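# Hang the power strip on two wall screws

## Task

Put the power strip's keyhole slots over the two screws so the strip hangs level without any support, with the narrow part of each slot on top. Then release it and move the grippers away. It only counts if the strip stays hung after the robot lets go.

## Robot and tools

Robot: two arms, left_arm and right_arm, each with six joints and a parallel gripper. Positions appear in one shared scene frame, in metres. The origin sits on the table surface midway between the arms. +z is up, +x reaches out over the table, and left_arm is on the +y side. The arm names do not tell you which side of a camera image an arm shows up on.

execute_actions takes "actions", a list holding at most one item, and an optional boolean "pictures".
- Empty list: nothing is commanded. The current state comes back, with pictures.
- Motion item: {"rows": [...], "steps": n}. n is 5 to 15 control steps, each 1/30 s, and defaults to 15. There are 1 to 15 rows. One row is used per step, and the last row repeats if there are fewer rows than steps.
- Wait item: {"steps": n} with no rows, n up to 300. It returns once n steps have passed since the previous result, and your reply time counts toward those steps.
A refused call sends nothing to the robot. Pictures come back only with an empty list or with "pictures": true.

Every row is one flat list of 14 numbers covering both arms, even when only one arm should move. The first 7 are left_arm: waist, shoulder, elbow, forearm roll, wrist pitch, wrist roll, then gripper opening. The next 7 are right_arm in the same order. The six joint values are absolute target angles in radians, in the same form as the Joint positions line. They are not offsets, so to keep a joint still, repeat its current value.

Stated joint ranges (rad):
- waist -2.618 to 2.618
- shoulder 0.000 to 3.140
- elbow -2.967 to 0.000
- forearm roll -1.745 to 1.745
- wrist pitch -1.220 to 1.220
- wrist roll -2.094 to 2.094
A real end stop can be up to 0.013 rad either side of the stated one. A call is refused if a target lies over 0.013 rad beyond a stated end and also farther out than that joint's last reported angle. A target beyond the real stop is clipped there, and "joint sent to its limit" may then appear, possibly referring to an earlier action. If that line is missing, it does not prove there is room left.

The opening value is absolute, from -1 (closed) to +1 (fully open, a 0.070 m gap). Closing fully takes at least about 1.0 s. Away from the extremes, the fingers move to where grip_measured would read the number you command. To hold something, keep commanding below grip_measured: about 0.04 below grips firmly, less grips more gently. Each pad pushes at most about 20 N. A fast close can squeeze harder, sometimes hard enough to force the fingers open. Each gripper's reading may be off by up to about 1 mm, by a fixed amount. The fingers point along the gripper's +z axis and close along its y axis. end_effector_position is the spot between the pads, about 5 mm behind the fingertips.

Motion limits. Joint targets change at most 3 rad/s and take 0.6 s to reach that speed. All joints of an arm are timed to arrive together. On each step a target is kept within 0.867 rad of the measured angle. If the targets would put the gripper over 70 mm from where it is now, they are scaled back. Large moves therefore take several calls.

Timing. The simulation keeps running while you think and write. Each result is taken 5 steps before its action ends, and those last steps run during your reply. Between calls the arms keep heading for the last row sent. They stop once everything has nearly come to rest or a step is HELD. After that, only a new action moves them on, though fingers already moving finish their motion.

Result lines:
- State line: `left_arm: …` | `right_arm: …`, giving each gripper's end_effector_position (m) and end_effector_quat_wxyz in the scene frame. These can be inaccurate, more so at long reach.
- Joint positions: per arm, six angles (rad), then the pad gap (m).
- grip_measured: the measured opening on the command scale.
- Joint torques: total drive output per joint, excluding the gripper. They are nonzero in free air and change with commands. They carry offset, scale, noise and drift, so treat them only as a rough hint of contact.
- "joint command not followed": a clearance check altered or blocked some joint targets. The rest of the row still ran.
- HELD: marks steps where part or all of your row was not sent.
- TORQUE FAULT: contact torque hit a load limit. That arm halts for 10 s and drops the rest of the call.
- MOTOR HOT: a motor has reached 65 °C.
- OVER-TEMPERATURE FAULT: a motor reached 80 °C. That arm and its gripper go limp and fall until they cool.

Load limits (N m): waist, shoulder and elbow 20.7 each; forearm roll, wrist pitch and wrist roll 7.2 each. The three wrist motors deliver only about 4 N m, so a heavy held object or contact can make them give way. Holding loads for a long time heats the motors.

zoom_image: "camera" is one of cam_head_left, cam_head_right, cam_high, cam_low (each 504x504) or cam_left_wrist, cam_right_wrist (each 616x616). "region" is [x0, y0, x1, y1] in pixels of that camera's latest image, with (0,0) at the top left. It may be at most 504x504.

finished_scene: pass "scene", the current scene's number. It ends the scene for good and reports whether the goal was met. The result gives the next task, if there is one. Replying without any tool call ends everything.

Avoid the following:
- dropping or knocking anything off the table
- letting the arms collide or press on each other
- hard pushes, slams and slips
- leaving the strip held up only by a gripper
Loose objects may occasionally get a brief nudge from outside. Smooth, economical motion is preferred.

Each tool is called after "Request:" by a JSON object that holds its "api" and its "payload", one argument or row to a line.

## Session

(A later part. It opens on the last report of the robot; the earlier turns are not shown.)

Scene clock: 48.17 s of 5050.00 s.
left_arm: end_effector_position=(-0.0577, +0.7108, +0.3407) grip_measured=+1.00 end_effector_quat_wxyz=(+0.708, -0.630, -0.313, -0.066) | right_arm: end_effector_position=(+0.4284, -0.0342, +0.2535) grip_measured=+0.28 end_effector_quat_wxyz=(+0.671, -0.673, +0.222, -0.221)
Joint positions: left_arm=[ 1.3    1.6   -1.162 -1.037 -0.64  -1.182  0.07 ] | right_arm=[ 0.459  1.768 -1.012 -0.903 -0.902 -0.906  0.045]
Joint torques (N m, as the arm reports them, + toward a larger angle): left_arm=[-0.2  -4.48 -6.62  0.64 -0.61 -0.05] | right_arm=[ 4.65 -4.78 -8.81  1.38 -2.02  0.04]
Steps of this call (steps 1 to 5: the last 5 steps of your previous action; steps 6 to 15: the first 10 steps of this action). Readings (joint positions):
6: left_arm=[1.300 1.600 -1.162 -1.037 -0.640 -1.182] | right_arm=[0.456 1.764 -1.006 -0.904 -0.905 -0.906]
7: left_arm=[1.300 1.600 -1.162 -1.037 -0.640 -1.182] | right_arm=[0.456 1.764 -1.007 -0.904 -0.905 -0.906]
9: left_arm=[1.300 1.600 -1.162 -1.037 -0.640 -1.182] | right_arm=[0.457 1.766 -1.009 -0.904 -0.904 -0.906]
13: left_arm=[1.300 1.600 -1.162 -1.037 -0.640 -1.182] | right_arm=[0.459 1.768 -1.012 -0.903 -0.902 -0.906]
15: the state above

Request:
{"api": "execute_actions", "payload": {
  "actions": [
    {"rows": [[1.3,1.6,-1.162,-1.037,-0.64,-1.182,1, 0.4497,1.7559,-0.9970,-0.9092,-0.9128,-0.9053,0.22]], "steps": 15}
  ]
}}

Request:
{"api": "execute_actions", "payload": {
  "actions": [
    {"steps": 15}
  ],
  "pictures": true
}}

Request:
{"api": "zoom_image", "payload": {
  "camera": "cam_low",
  "region": [250, 190, 350, 290]
}}

Request:
{"api": "zoom_image", "payload": {
  "camera": "cam_head_left",
  "region": [200, 140, 300, 240]
}}

Scene clock: 48.77 s of 5050.00 s.
left_arm: end_effector_position=(-0.0577, +0.7108, +0.3407) grip_measured=+1.00 end_effector_quat_wxyz=(+0.708, -0.630, -0.313, -0.066) | right_arm: end_effector_position=(+0.4260, -0.0367, +0.2545) grip_measured=+0.27 end_effector_quat_wxyz=(+0.672, -0.672, +0.220, -0.221)
Joint positions: left_arm=[ 1.3    1.6   -1.162 -1.037 -0.64  -1.182  0.07 ] | right_arm=[ 0.452  1.759 -1.001 -0.908 -0.911 -0.907  0.045]
Joint torques (N m, as the arm reports them, + toward a larger angle): left_arm=[-0.25 -4.5  -6.63  0.64 -0.61 -0.05] | right_arm=[ 2.02 -8.02 -5.26  0.42 -3.23  0.6 ]
Steps of this call (steps 1 to 5: the last 5 steps of your previous action; steps 6 to 8: the robot went on to your last target; steps 9 to 18: the first 10 steps of this action). Readings (joint positions):
9: left_arm=[1.300 1.600 -1.162 -1.037 -0.640 -1.182] | right_arm=[0.460 1.769 -1.014 -0.902 -0.901 -0.907]
10: left_arm=[1.300 1.600 -1.162 -1.037 -0.640 -1.182] | right_arm=[0.459 1.767 -1.012 -0.902 -0.902 -0.907]
12: left_arm=[1.300 1.600 -1.162 -1.037 -0.640 -1.182] | right_arm=[0.454 1.761 -1.003 -0.905 -0.908 -0.907]
16: left_arm=[1.300 1.600 -1.162 -1.037 -0.640 -1.182] | right_arm=[0.453 1.760 -1.002 -0.907 -0.909 -0.907]
18: the state above

Scene clock: 49.27 s of 5050.00 s.
left_arm: end_effector_position=(-0.0577, +0.7108, +0.3407) grip_measured=+1.00 end_effector_quat_wxyz=(+0.708, -0.630, -0.313, -0.066) | right_arm: end_effector_position=(+0.4252, -0.0374, +0.2546) grip_measured=+0.27 end_effector_quat_wxyz=(+0.672, -0.672, +0.220, -0.221)
Joint positions: left_arm=[ 1.3    1.6   -1.162 -1.037 -0.64  -1.182  0.07 ] | right_arm=[ 0.45   1.756 -0.997 -0.909 -0.913 -0.905  0.045]
Joint torques (N m, as the arm reports them, + toward a larger angle): left_arm=[-0.23 -4.51 -6.57  0.65 -0.61 -0.05] | right_arm=[ 1.61 -7.75 -5.21  0.63 -3.16  0.54]
Kept back: nothing.
Steps of this call (steps 1 to 5: the last 5 steps of your previous action; steps 6 to 15: the robot went on to your last target). Readings (joint positions):
1: left_arm=[1.300 1.600 -1.162 -1.037 -0.640 -1.182] | right_arm=[0.452 1.758 -1.000 -0.908 -0.911 -0.906]
2: left_arm=[1.300 1.600 -1.162 -1.037 -0.640 -1.182] | right_arm=[0.451 1.758 -0.999 -0.908 -0.912 -0.906]
4: left_arm=[1.300 1.600 -1.162 -1.037 -0.640 -1.182] | right_arm=[0.451 1.757 -0.999 -0.909 -0.913 -0.906]
8: left_arm=[1.300 1.600 -1.162 -1.037 -0.640 -1.182] | right_arm=[0.450 1.756 -0.998 -0.909 -0.913 -0.905]
15: the state above
All arms were judged still, so your last target was given up. Only a new action makes them travel on or press farther. Fingers that are still opening or closing keep moving.

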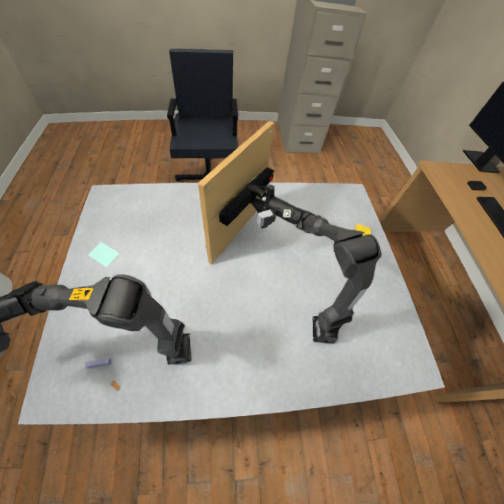

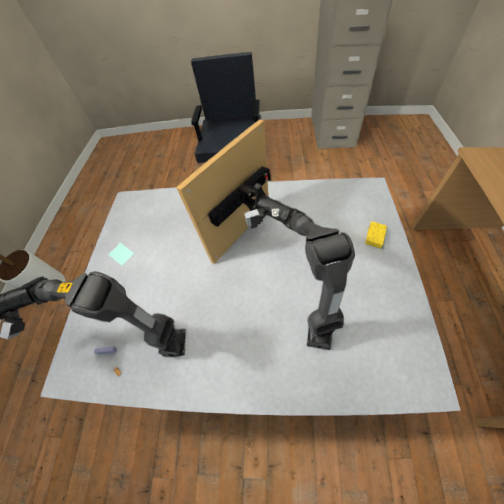

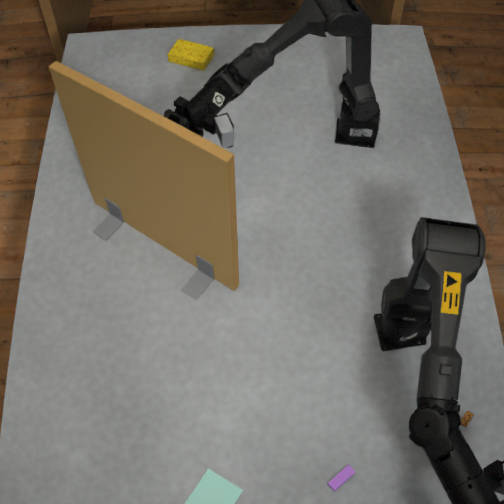

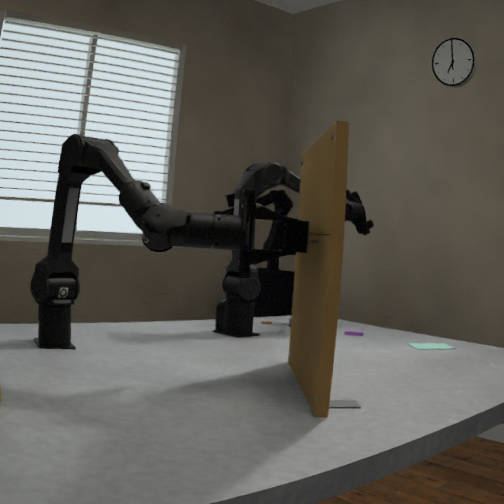

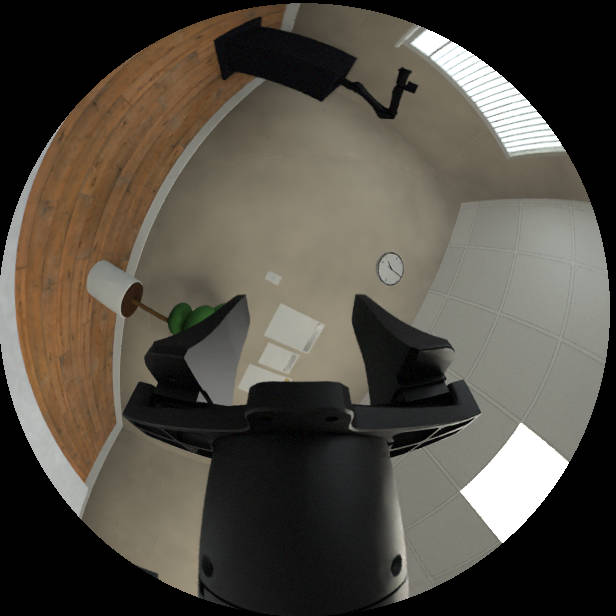

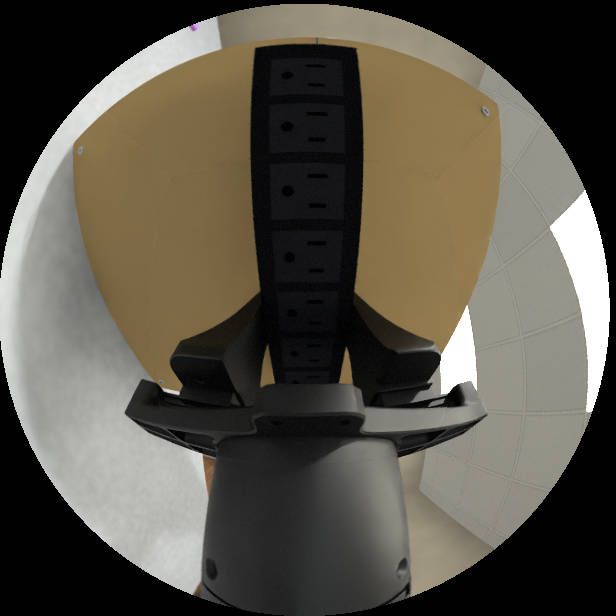

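Region (250, 190, 350, 290) of cam_low's 504x504 image, scaled by 5.040, with more detail than that image has.

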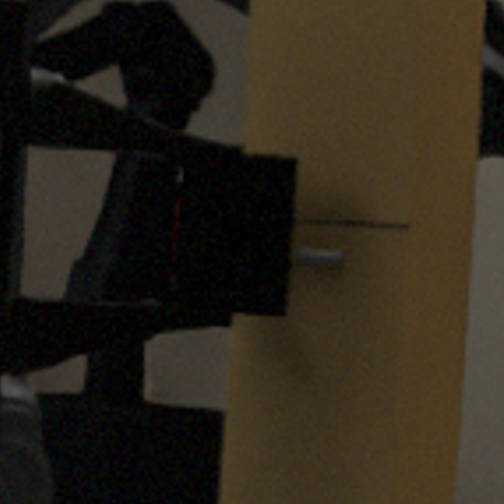

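Region (200, 140, 300, 240) of cam_head_left's 504x504 image, scaled by 5.040, with more detail than that image has.

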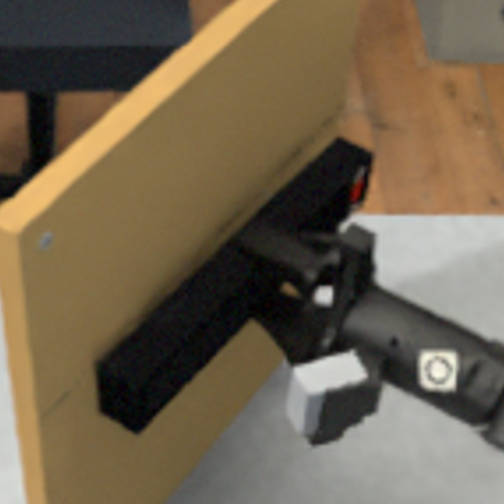

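Request:
{"api": "execute_actions", "payload": {
  "actions": [
    {"rows": [[1.3,1.6,-1.162,-1.037,-0.64,-1.182,1, 0.4459,1.7614,-0.9979,-0.9098,-0.9177,-0.9080,0.22]], "steps": 15}
  ]
}}

Request:
{"api": "execute_actions", "payload": {
  "actions": [
    {"steps": 15}
  ],
  "pictures": true
}}

Request:
{"api": "zoom_image", "payload": {
  "camera": "cam_low",
  "region": [250, 190, 350, 290]
}}

Scene clock: 50.17 s of 5050.00 s.
left_arm: end_effector_position=(-0.0577, +0.7108, +0.3407) grip_measured=+1.00 end_effector_quat_wxyz=(+0.708, -0.630, -0.313, -0.066) | right_arm: end_effector_position=(+0.4250, -0.0373, +0.2540) grip_measured=+0.27 end_effector_quat_wxyz=(+0.673, -0.672, +0.218, -0.220)
Joint positions: left_arm=[ 1.3    1.6   -1.162 -1.037 -0.64  -1.182  0.07 ] | right_arm=[ 0.448  1.759 -0.997 -0.912 -0.92  -0.908  0.045]
Joint torques (N m, as the arm reports them, + toward a larger angle): left_arm=[-0.23 -4.56 -6.64  0.64 -0.61 -0.05] | right_arm=[-1.43 -4.79 -6.08  1.7  -1.12 -0.04]
Steps of this call (steps 1 to 17: nothing new was sent; steps 18 to 27: the first 10 steps of this action). Readings (joint positions):
18: left_arm=[1.300 1.600 -1.162 -1.037 -0.640 -1.182] | right_arm=[0.449 1.756 -0.997 -0.910 -0.914 -0.905]
19: left_arm=[1.300 1.600 -1.162 -1.037 -0.640 -1.182] | right_arm=[0.448 1.757 -0.997 -0.911 -0.923 -0.906]
21: left_arm=[1.300 1.600 -1.162 -1.037 -0.640 -1.182] | right_arm=[0.449 1.757 -0.997 -0.912 -0.928 -0.906]
25: left_arm=[1.300 1.600 -1.162 -1.037 -0.640 -1.182] | right_arm=[0.449 1.758 -0.997 -0.912 -0.922 -0.907]
27: the state above

Scene clock: 50.67 s of 5050.00 s.
left_arm: end_effector_position=(-0.0577, +0.7108, +0.3407) grip_measured=+1.00 end_effector_quat_wxyz=(+0.708, -0.630, -0.313, -0.066) | right_arm: end_effector_position=(+0.4265, -0.0385, +0.2531) grip_measured=+0.27 end_effector_quat_wxyz=(+0.672, -0.672, +0.221, -0.221)
Joint positions: left_arm=[ 1.3    1.6   -1.162 -1.037 -0.64  -1.182  0.07 ] | right_arm=[ 0.446  1.761 -0.998 -0.91  -0.918 -0.908  0.045]
Joint torques (N m, as the arm reports them, + toward a larger angle): left_arm=[-0.27 -4.51 -6.58  0.65 -0.61 -0.05] | right_arm=[-1.48 -4.88 -6.31  1.7  -1.06 -0.03]
Kept back: nothing.
Steps of this call (steps 1 to 5: the last 5 steps of your previous action; steps 6 to 15: the robot went on to your last target). Readings (joint positions):
1: left_arm=[1.300 1.600 -1.162 -1.037 -0.640 -1.182] | right_arm=[0.448 1.759 -0.997 -0.911 -0.919 -0.908]
2: left_arm=[1.300 1.600 -1.162 -1.037 -0.640 -1.182] | right_arm=[0.447 1.760 -0.997 -0.911 -0.919 -0.908]
4: left_arm=[1.300 1.600 -1.162 -1.037 -0.640 -1.182] | right_arm=[0.447 1.760 -0.997 -0.911 -0.918 -0.908]
8: left_arm=[1.300 1.600 -1.162 -1.037 -0.640 -1.182] | right_arm=[0.446 1.761 -0.997 -0.910 -0.918 -0.908]
15: the state above
All arms were judged still, so your last target was given up. Only a new action makes them travel on or press farther. Fingers that are still opening or closing keep moving.

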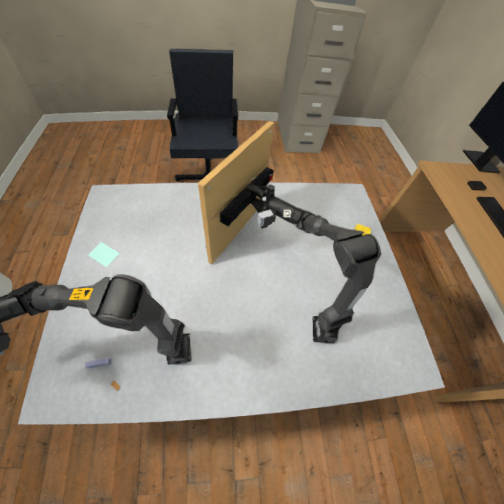

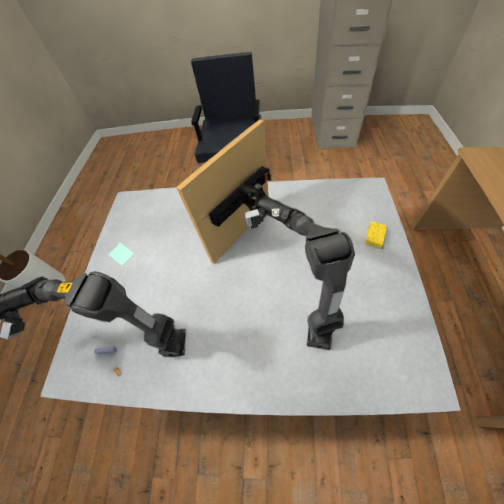

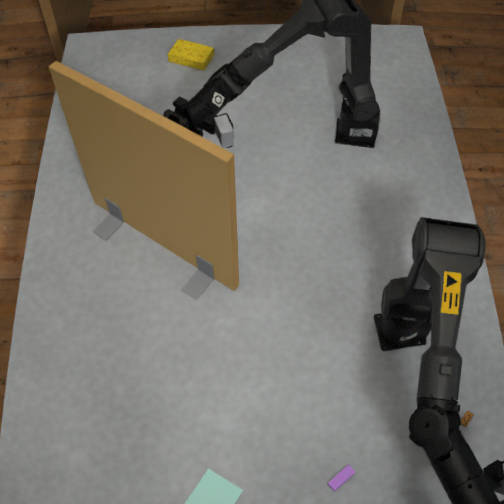

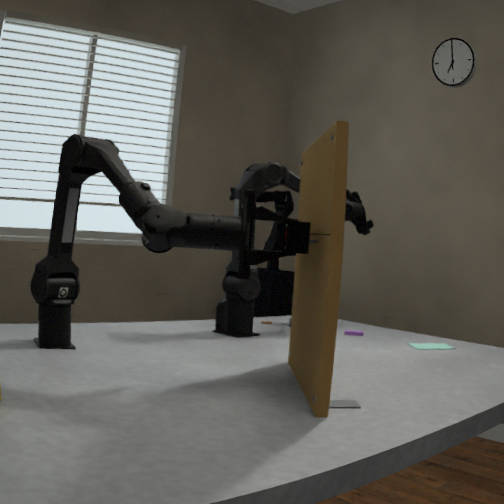

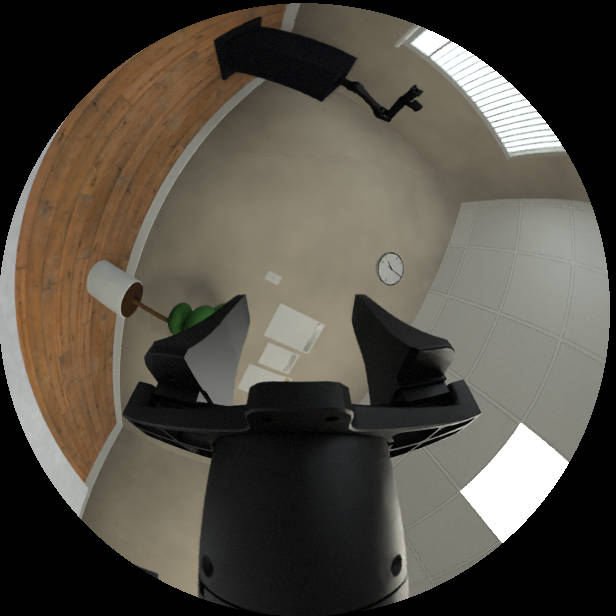

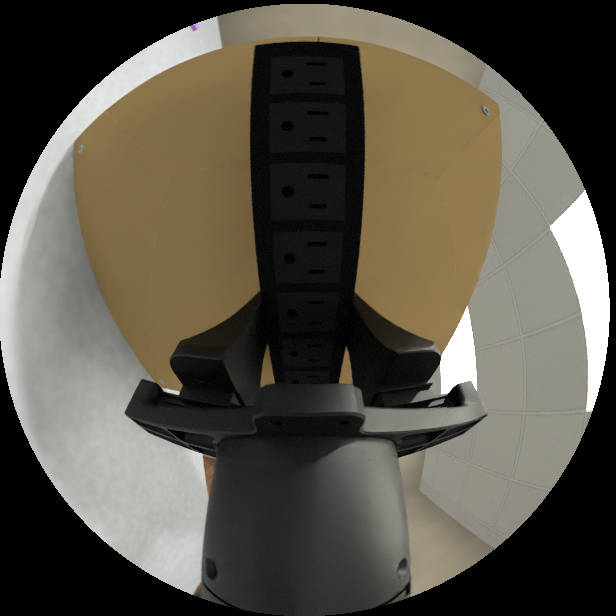

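Region (250, 190, 350, 290) of cam_low's 504x504 image, scaled by 5.040, with more detail than that image has.

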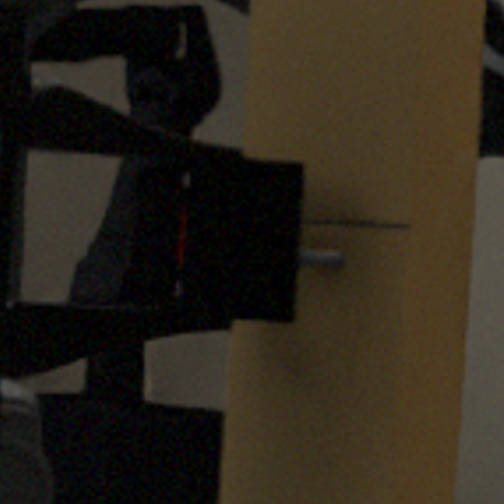

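Request:
{"api": "execute_actions", "payload": {
  "actions": [
    {"rows": [[1.3,1.6,-1.162,-1.037,-0.64,-1.182,1, 0.4469,1.7626,-0.9996,-0.9091,-0.9167,-0.9081,0.22],[1.3,1.6,-1.162,-1.037,-0.64,-1.182,1, 0.4480,1.7638,-1.0013,-0.9084,-0.9158,-0.9082,0.22],[1.3,1.6,-1.162,-1.037,-0.64,-1.182,1, 0.4490,1.7649,-1.0030,-0.9077,-0.9148,-0.9083,0.22],[1.3,1.6,-1.162,-1.037,-0.64,-1.182,1, 0.4501,1.7661,-1.0047,-0.9070,-0.9139,-0.9084,0.22],[1.3,1.6,-1.162,-1.037,-0.64,-1.182,1, 0.4511,1.7673,-1.0064,-0.9063,-0.9129,-0.9085,0.22],[1.3,1.6,-1.162,-1.037,-0.64,-1.182,1, 0.4521,1.7685,-1.0081,-0.9055,-0.9119,-0.9086,0.22],[1.3,1.6,-1.162,-1.037,-0.64,-1.182,1, 0.4532,1.7697,-1.0098,-0.9048,-0.9110,-0.9088,0.22],[1.3,1.6,-1.162,-1.037,-0.64,-1.182,1, 0.4542,1.7709,-1.0115,-0.9041,-0.9100,-0.9089,0.22]], "steps": 15}
  ]
}}

Request:
{"api": "execute_actions", "payload": {
  "actions": [
    {"steps": 10}
  ]
}}

Scene clock: 51.43 s of 5050.00 s.
left_arm: end_effector_position=(-0.0577, +0.7108, +0.3407) grip_measured=+1.00 end_effector_quat_wxyz=(+0.708, -0.630, -0.313, -0.066) | right_arm: end_effector_position=(+0.4294, -0.0359, +0.2531) grip_measured=+0.27 end_effector_quat_wxyz=(+0.672, -0.672, +0.221, -0.221)
Joint positions: left_arm=[ 1.3    1.6   -1.162 -1.037 -0.64  -1.182  0.07 ] | right_arm=[ 0.453  1.771 -1.012 -0.904 -0.91  -0.909  0.045]
Joint torques (N m, as the arm reports them, + toward a larger angle): left_arm=[-0.17 -4.54 -6.6   0.65 -0.6  -0.04] | right_arm=[ 0.41 -5.01 -6.23  1.57 -1.1  -0.03]
Steps of this call (steps 1 to 13: nothing new was sent; steps 14 to 23: the first 10 steps of this action). Readings (joint positions):
14: left_arm=[1.300 1.600 -1.162 -1.037 -0.640 -1.182] | right_arm=[0.446 1.762 -0.999 -0.910 -0.917 -0.908]
15: left_arm=[1.300 1.600 -1.162 -1.037 -0.640 -1.182] | right_arm=[0.446 1.763 -1.001 -0.909 -0.916 -0.908]
17: left_arm=[1.300 1.600 -1.162 -1.037 -0.640 -1.182] | right_arm=[0.448 1.766 -1.004 -0.907 -0.914 -0.908]
21: left_arm=[1.300 1.600 -1.162 -1.037 -0.640 -1.182] | right_arm=[0.452 1.771 -1.011 -0.904 -0.910 -0.909]
23: the state above

Scene clock: 51.77 s of 5050.00 s.
left_arm: end_effector_position=(-0.0577, +0.7108, +0.3407) grip_measured=+1.00 end_effector_quat_wxyz=(+0.708, -0.630, -0.313, -0.066) | right_arm: end_effector_position=(+0.4291, -0.0355, +0.2531) grip_measured=+0.27 end_effector_quat_wxyz=(+0.672, -0.672, +0.221, -0.221)
Joint positions: left_arm=[ 1.3    1.6   -1.162 -1.037 -0.64  -1.182  0.07 ] | right_arm=[ 0.454  1.771 -1.012 -0.904 -0.91  -0.909  0.045]
Joint torques (N m, as the arm reports them, + toward a larger angle): left_arm=[-0.24 -4.46 -6.56  0.65 -0.61 -0.04] | right_arm=[ 0.82 -5.04 -6.06  1.4  -1.21 -0.02]
Kept back: nothing.
Steps of this call (steps 1 to 5: the last 5 steps of your previous action; steps 6 to 10: the robot went on to your last target). Readings (joint positions):
1: left_arm=[1.300 1.600 -1.162 -1.037 -0.640 -1.182] | right_arm=[0.453 1.771 -1.012 -0.904 -0.910 -0.909]
2: left_arm=[1.300 1.600 -1.162 -1.037 -0.640 -1.182] | right_arm=[0.453 1.771 -1.012 -0.904 -0.910 -0.909]
4: left_arm=[1.300 1.600 -1.162 -1.037 -0.640 -1.182] | right_arm=[0.453 1.771 -1.012 -0.904 -0.910 -0.909]
8: left_arm=[1.300 1.600 -1.162 -1.037 -0.640 -1.182] | right_arm=[0.454 1.771 -1.012 -0.904 -0.910 -0.909]
10: the state above

Mostly free. Another 4 mm.

Request:
{"api": "execute_actions", "payload": {
  "actions": [
    {"rows": [[1.3,1.6,-1.162,-1.037,-0.64,-1.182,1, 0.4552,1.7720,-1.0132,-0.9034,-0.9091,-0.9090,0.22],[1.3,1.6,-1.162,-1.037,-0.64,-1.182,1, 0.4563,1.7732,-1.0149,-0.9027,-0.9081,-0.9091,0.22],[1.3,1.6,-1.162,-1.037,-0.64,-1.182,1, 0.4573,1.7744,-1.0166,-0.9020,-0.9071,-0.9092,0.22],[1.3,1.6,-1.162,-1.037,-0.64,-1.182,1, 0.4584,1.7756,-1.0183,-0.9013,-0.9062,-0.9093,0.22],[1.3,1.6,-1.162,-1.037,-0.64,-1.182,1, 0.4594,1.7768,-1.0200,-0.9006,-0.9052,-0.9094,0.22],[1.3,1.6,-1.162,-1.037,-0.64,-1.182,1, 0.4604,1.7780,-1.0217,-0.8999,-0.9043,-0.9095,0.22],[1.3,1.6,-1.162,-1.037,-0.64,-1.182,1, 0.4615,1.7791,-1.0234,-0.8992,-0.9033,-0.9096,0.22],[1.3,1.6,-1.162,-1.037,-0.64,-1.182,1, 0.4625,1.7803,-1.0251,-0.8984,-0.9023,-0.9097,0.22]], "steps": 15}
  ]
}}

Request:
{"api": "execute_actions", "payload": {
  "actions": [
    {"steps": 8}
  ],
  "pictures": true
}}

Request:
{"api": "zoom_image", "payload": {
  "camera": "cam_low",
  "region": [250, 190, 350, 290]
}}

Scene clock: 52.53 s of 5050.00 s.
left_arm: end_effector_position=(-0.0577, +0.7108, +0.3407) grip_measured=+1.00 end_effector_quat_wxyz=(+0.708, -0.630, -0.313, -0.066) | right_arm: end_effector_position=(+0.4304, -0.0338, +0.2528) grip_measured=+0.27 end_effector_quat_wxyz=(+0.671, -0.672, +0.221, -0.221)
Joint positions: left_arm=[ 1.3    1.6   -1.162 -1.037 -0.64  -1.182  0.07 ] | right_arm=[ 0.458  1.776 -1.019 -0.901 -0.904 -0.91   0.045]
Joint torques (N m, as the arm reports them, + toward a larger angle): left_arm=[-0.15 -4.53 -6.62  0.65 -0.61 -0.05] | right_arm=[  5.23  -1.94 -10.16   2.28  -0.68  -0.05]
Steps of this call (steps 1 to 13: the robot went on to your last target; steps 14 to 23: the first 10 steps of this action). Readings (joint positions):
14: left_arm=[1.300 1.600 -1.162 -1.037 -0.640 -1.182] | right_arm=[0.454 1.771 -1.012 -0.903 -0.909 -0.909]
15: left_arm=[1.300 1.600 -1.162 -1.037 -0.640 -1.182] | right_arm=[0.455 1.772 -1.014 -0.903 -0.908 -0.909]
17: left_arm=[1.300 1.600 -1.162 -1.037 -0.640 -1.182] | right_arm=[0.457 1.774 -1.016 -0.901 -0.907 -0.909]
21: left_arm=[1.300 1.600 -1.162 -1.037 -0.640 -1.182] | right_arm=[0.458 1.776 -1.018 -0.901 -0.905 -0.910]
23: the state above

Scene clock: 52.80 s of 5050.00 s.
left_arm: end_effector_position=(-0.0577, +0.7108, +0.3407) grip_measured=+1.00 end_effector_quat_wxyz=(+0.708, -0.630, -0.313, -0.066) | right_arm: end_effector_position=(+0.4313, -0.0327, +0.2528) grip_measured=+0.27 end_effector_quat_wxyz=(+0.671, -0.672, +0.221, -0.221)
Joint positions: left_arm=[ 1.3    1.6   -1.162 -1.037 -0.64  -1.182  0.07 ] | right_arm=[ 0.461  1.78  -1.024 -0.899 -0.902 -0.91   0.045]
Joint torques (N m, as the arm reports them, + toward a larger angle): left_arm=[-0.19 -4.51 -6.57  0.64 -0.6  -0.05] | right_arm=[  5.47  -1.86 -10.29   2.02  -0.8    0.02]
Kept back: nothing.
Steps of this call (steps 1 to 5: the last 5 steps of your previous action; steps 6 to 8: the robot went on to your last target). Readings (joint positions):
1: left_arm=[1.300 1.600 -1.162 -1.037 -0.640 -1.182] | right_arm=[0.458 1.776 -1.019 -0.901 -0.904 -0.910]
2: left_arm=[1.300 1.600 -1.162 -1.037 -0.640 -1.182] | right_arm=[0.459 1.777 -1.020 -0.901 -0.904 -0.910]
4: left_arm=[1.300 1.600 -1.162 -1.037 -0.640 -1.182] | right_arm=[0.460 1.778 -1.022 -0.900 -0.903 -0.910]
8: the state above

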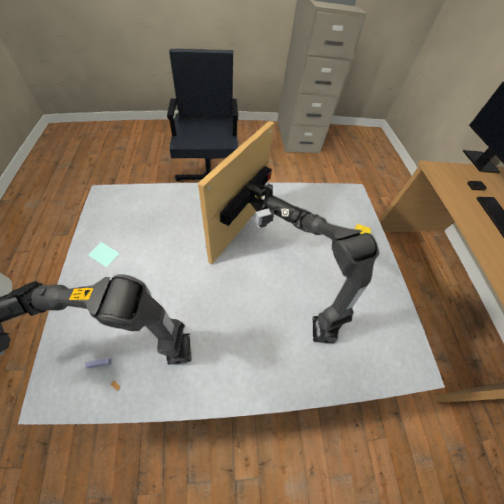

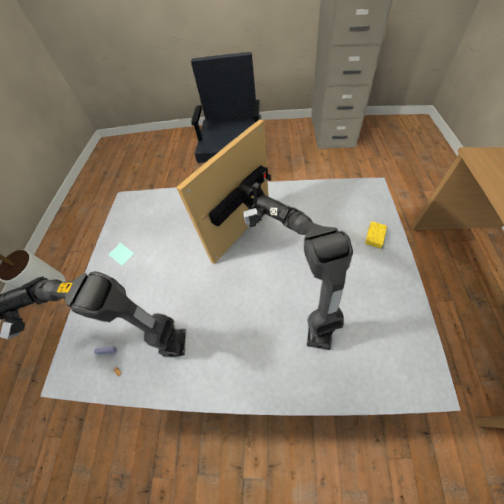

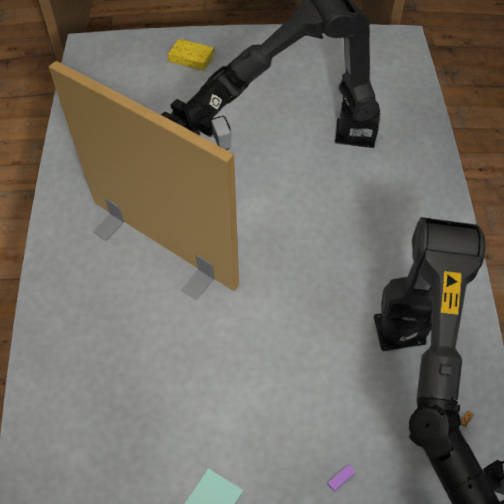

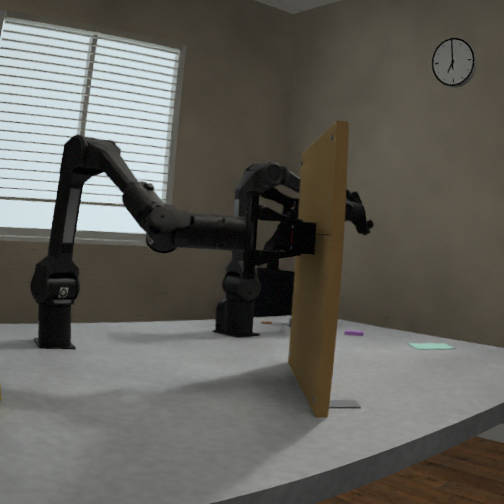

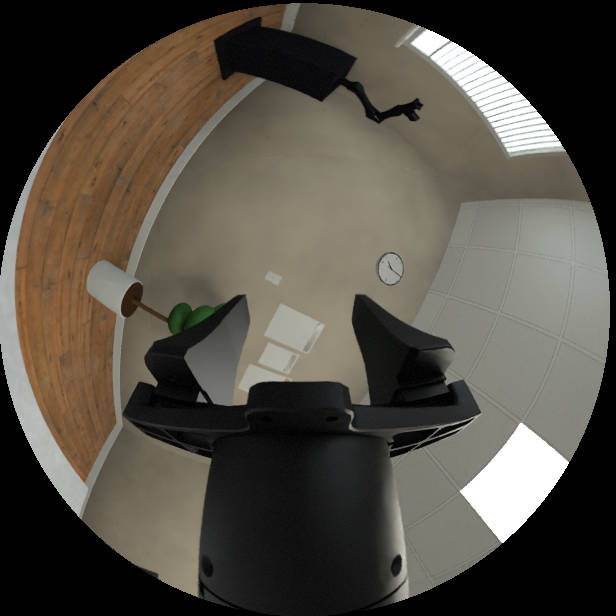

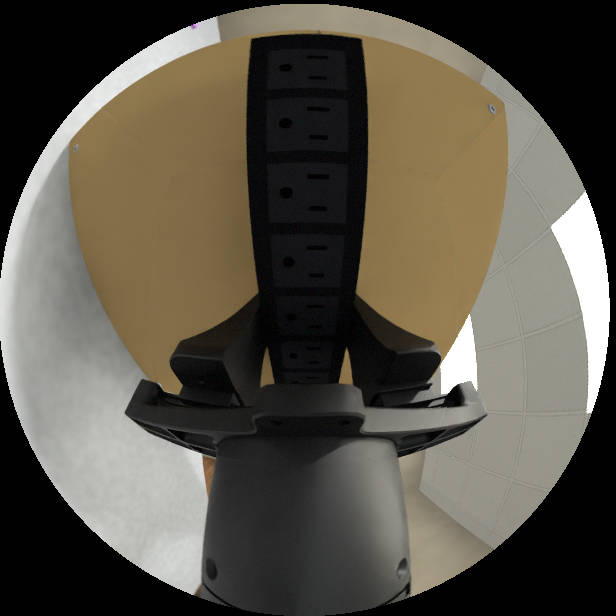

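Region (250, 190, 350, 290) of cam_low's 504x504 image, scaled by 5.040, with more detail than that image has.

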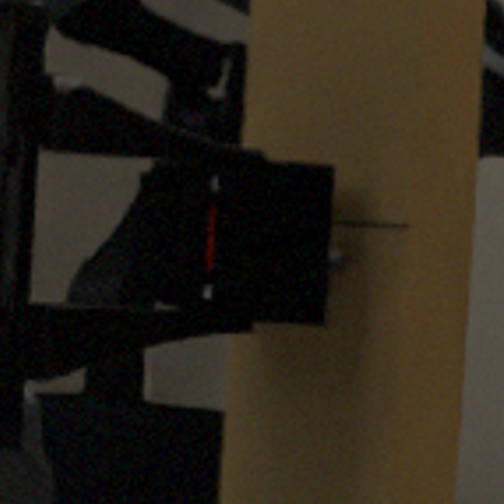

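Request:
{"api": "execute_actions", "payload": {
  "actions": []
}}

Scene clock: 54.10 s of 5050.00 s.
left_arm: end_effector_position=(-0.0577, +0.7108, +0.3407) grip_measured=+1.00 end_effector_quat_wxyz=(+0.708, -0.630, -0.313, -0.066) | right_arm: end_effector_position=(+0.4314, -0.0322, +0.2529) grip_measured=+0.27 end_effector_quat_wxyz=(+0.671, -0.672, +0.221, -0.221)
Joint positions: left_arm=[ 1.3    1.6   -1.162 -1.037 -0.64  -1.182  0.07 ] | right_arm=[ 0.462  1.78  -1.025 -0.898 -0.902 -0.91   0.045]
Joint torques (N m, as the arm reports them, + toward a larger angle): left_arm=[-0.2  -4.53 -6.59  0.65 -0.6  -0.03] | right_arm=[  6.92  -2.23 -10.27   1.52  -1.53   0.28]
Kept back: nothing.
Steps of this call (steps 1 to 15: the robot went on to your last target; steps 16 to 39: nothing new was sent). Readings (joint positions):
1: left_arm=[1.300 1.600 -1.162 -1.037 -0.640 -1.182] | right_arm=[0.461 1.780 -1.024 -0.899 -0.902 -0.910]
2: left_arm=[1.300 1.600 -1.162 -1.037 -0.640 -1.182] | right_arm=[0.461 1.780 -1.024 -0.899 -0.902 -0.910]
4: left_arm=[1.300 1.600 -1.162 -1.037 -0.640 -1.182] | right_arm=[0.461 1.780 -1.024 -0.899 -0.902 -0.910]
8: left_arm=[1.300 1.600 -1.162 -1.037 -0.640 -1.182] | right_arm=[0.462 1.780 -1.025 -0.898 -0.902 -0.910]
39: the state above
All arms were judged still, so your last target was given up. Only a new action makes them travel on or press farther. Fingers that are still opening or closing keep moving.

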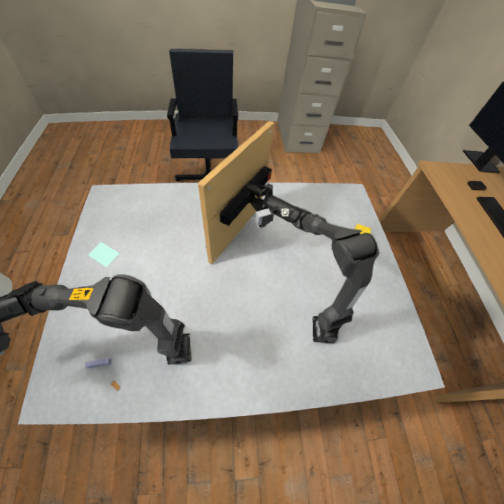

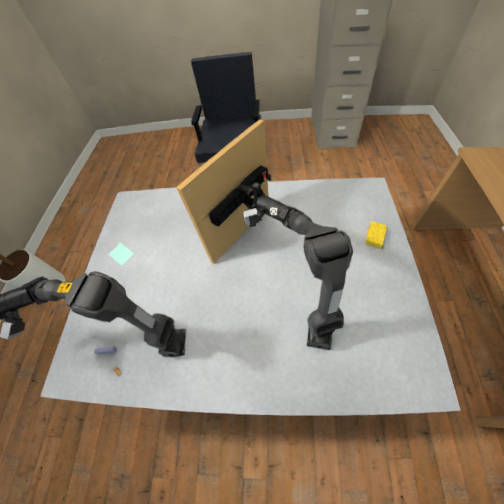

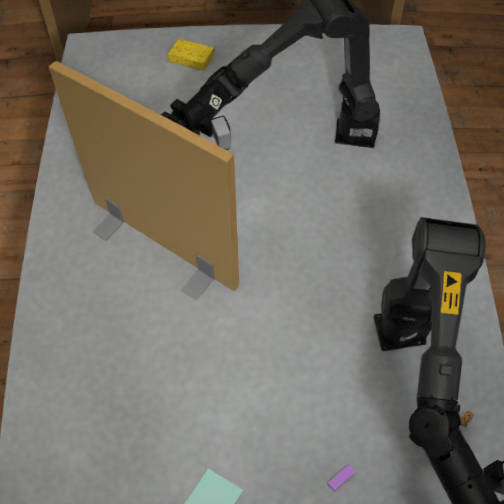

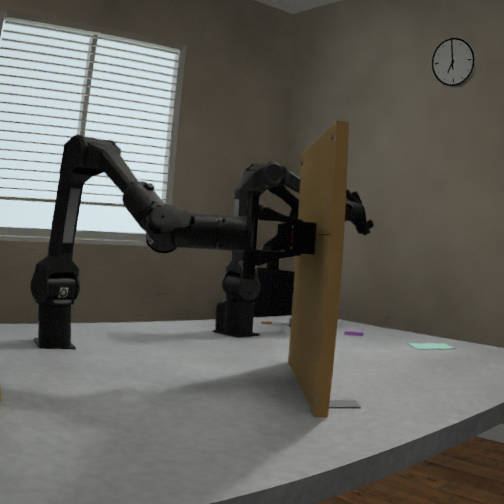

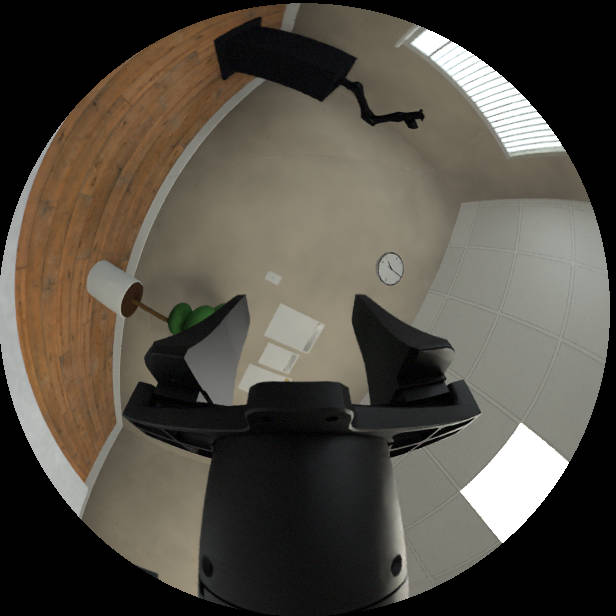

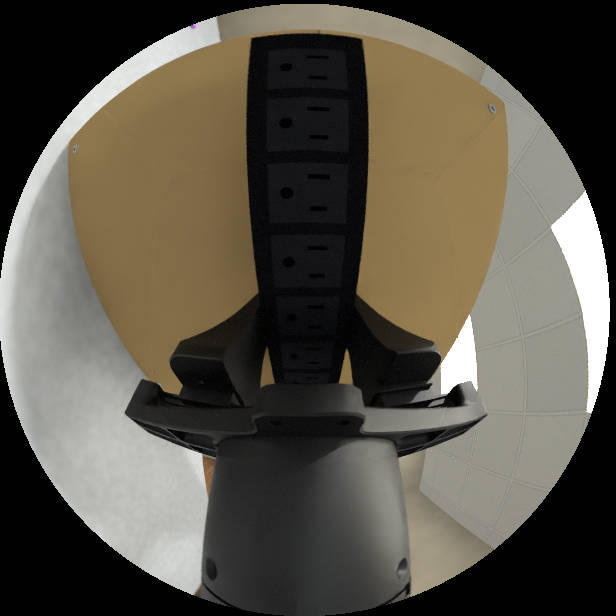

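Request:
{"api": "execute_actions", "payload": {
  "actions": [
    {"rows":[[1.3,1.6,-1.162,-1.037,-0.64,-1.182,1,0.4500,1.7662,-1.0046,-0.9070,-0.9140,-0.9085,0.22]],"steps":15}
  ],
  "pictures": true
}}

Request:
{"api": "zoom_image", "payload": {
  "camera": "cam_low",
  "region": [250, 190, 350, 290]
}}

Request:
{"api": "zoom_image", "payload": {
  "camera": "cam_head_left",
  "region": [200, 150, 290, 240]
}}

Scene clock: 55.07 s of 5050.00 s.
left_arm: end_effector_position=(-0.0577, +0.7108, +0.3407) grip_measured=+1.00 end_effector_quat_wxyz=(+0.708, -0.630, -0.313, -0.066) | right_arm: end_effector_position=(+0.4282, -0.0354, +0.2531) grip_measured=+0.27 end_effector_quat_wxyz=(+0.672, -0.672, +0.220, -0.220)
Joint positions: left_arm=[ 1.3    1.6   -1.162 -1.037 -0.64  -1.182  0.07 ] | right_arm=[ 0.454  1.77  -1.009 -0.905 -0.913 -0.909  0.045]
Joint torques (N m, as the arm reports them, + toward a larger angle): left_arm=[-0.2  -4.46 -6.63  0.65 -0.6  -0.05] | right_arm=[ 2.07 -7.15 -4.58 -0.38 -2.81  0.3 ]
Steps of this call (steps 1 to 19: nothing new was sent; steps 20 to 29: the first 10 steps of this action). Readings (joint positions):
20: left_arm=[1.300 1.600 -1.162 -1.037 -0.640 -1.182] | right_arm=[0.462 1.781 -1.025 -0.898 -0.902 -0.910]
21: left_arm=[1.300 1.600 -1.162 -1.037 -0.640 -1.182] | right_arm=[0.461 1.779 -1.023 -0.899 -0.903 -0.909]
23: left_arm=[1.300 1.600 -1.162 -1.037 -0.640 -1.182] | right_arm=[0.457 1.774 -1.014 -0.901 -0.909 -0.909]
27: left_arm=[1.300 1.600 -1.162 -1.037 -0.640 -1.182] | right_arm=[0.455 1.772 -1.012 -0.904 -0.911 -0.909]
29: the state above

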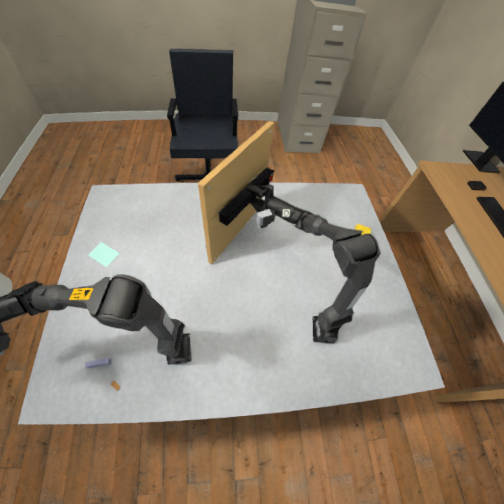

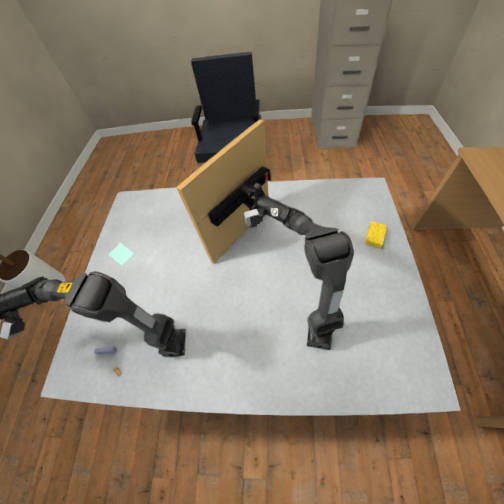

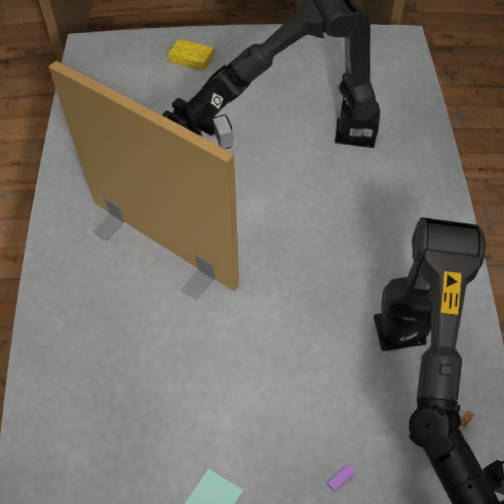

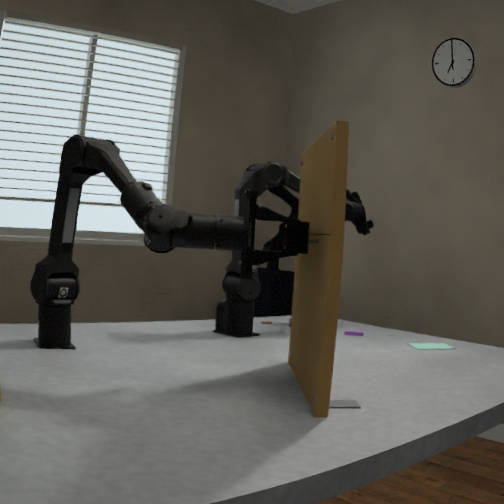

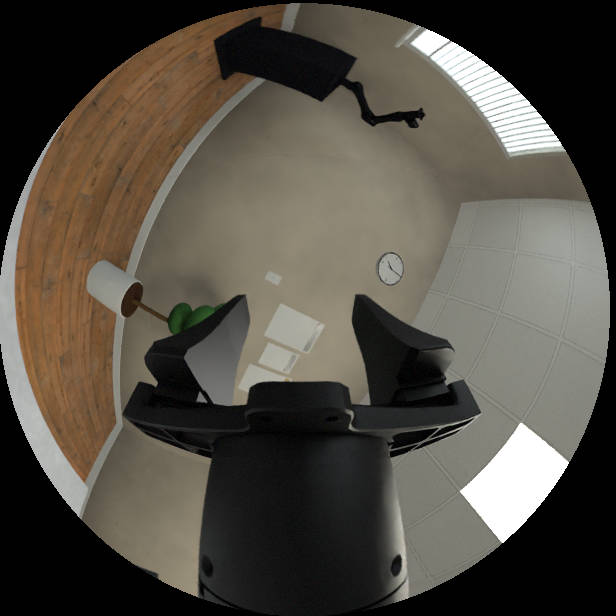

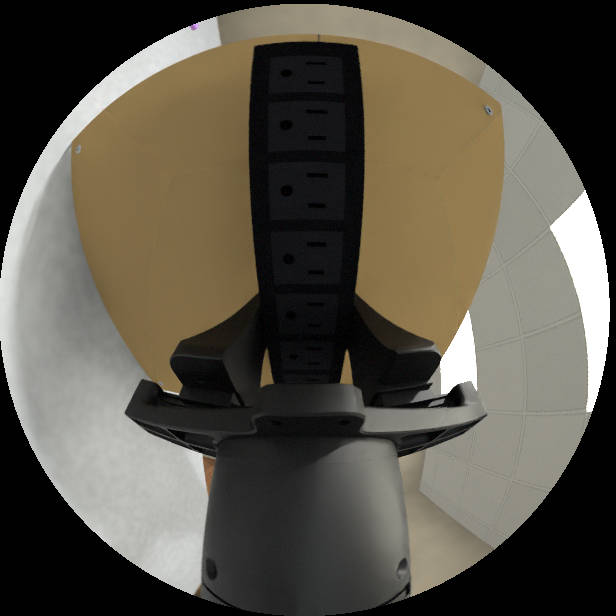

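Region (250, 190, 350, 290) of cam_low's 504x504 image, scaled by 5.040, with more detail than that image has.

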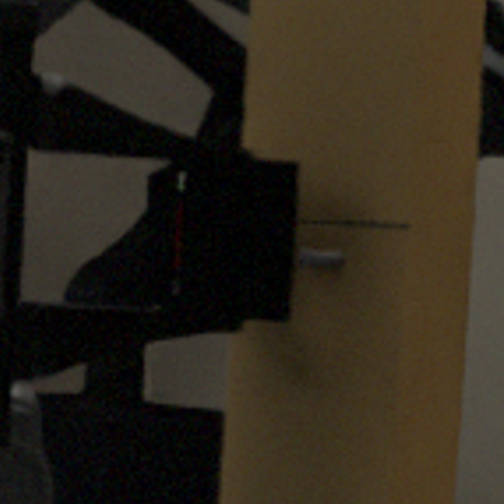

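Region (200, 150, 290, 240) of cam_head_left's 504x504 image, scaled by 5.600, with more detail than that image has.

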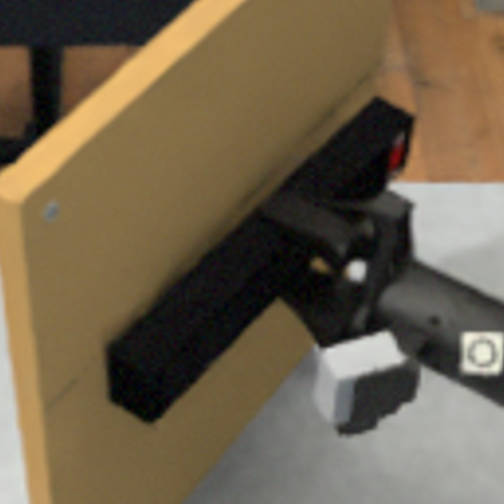

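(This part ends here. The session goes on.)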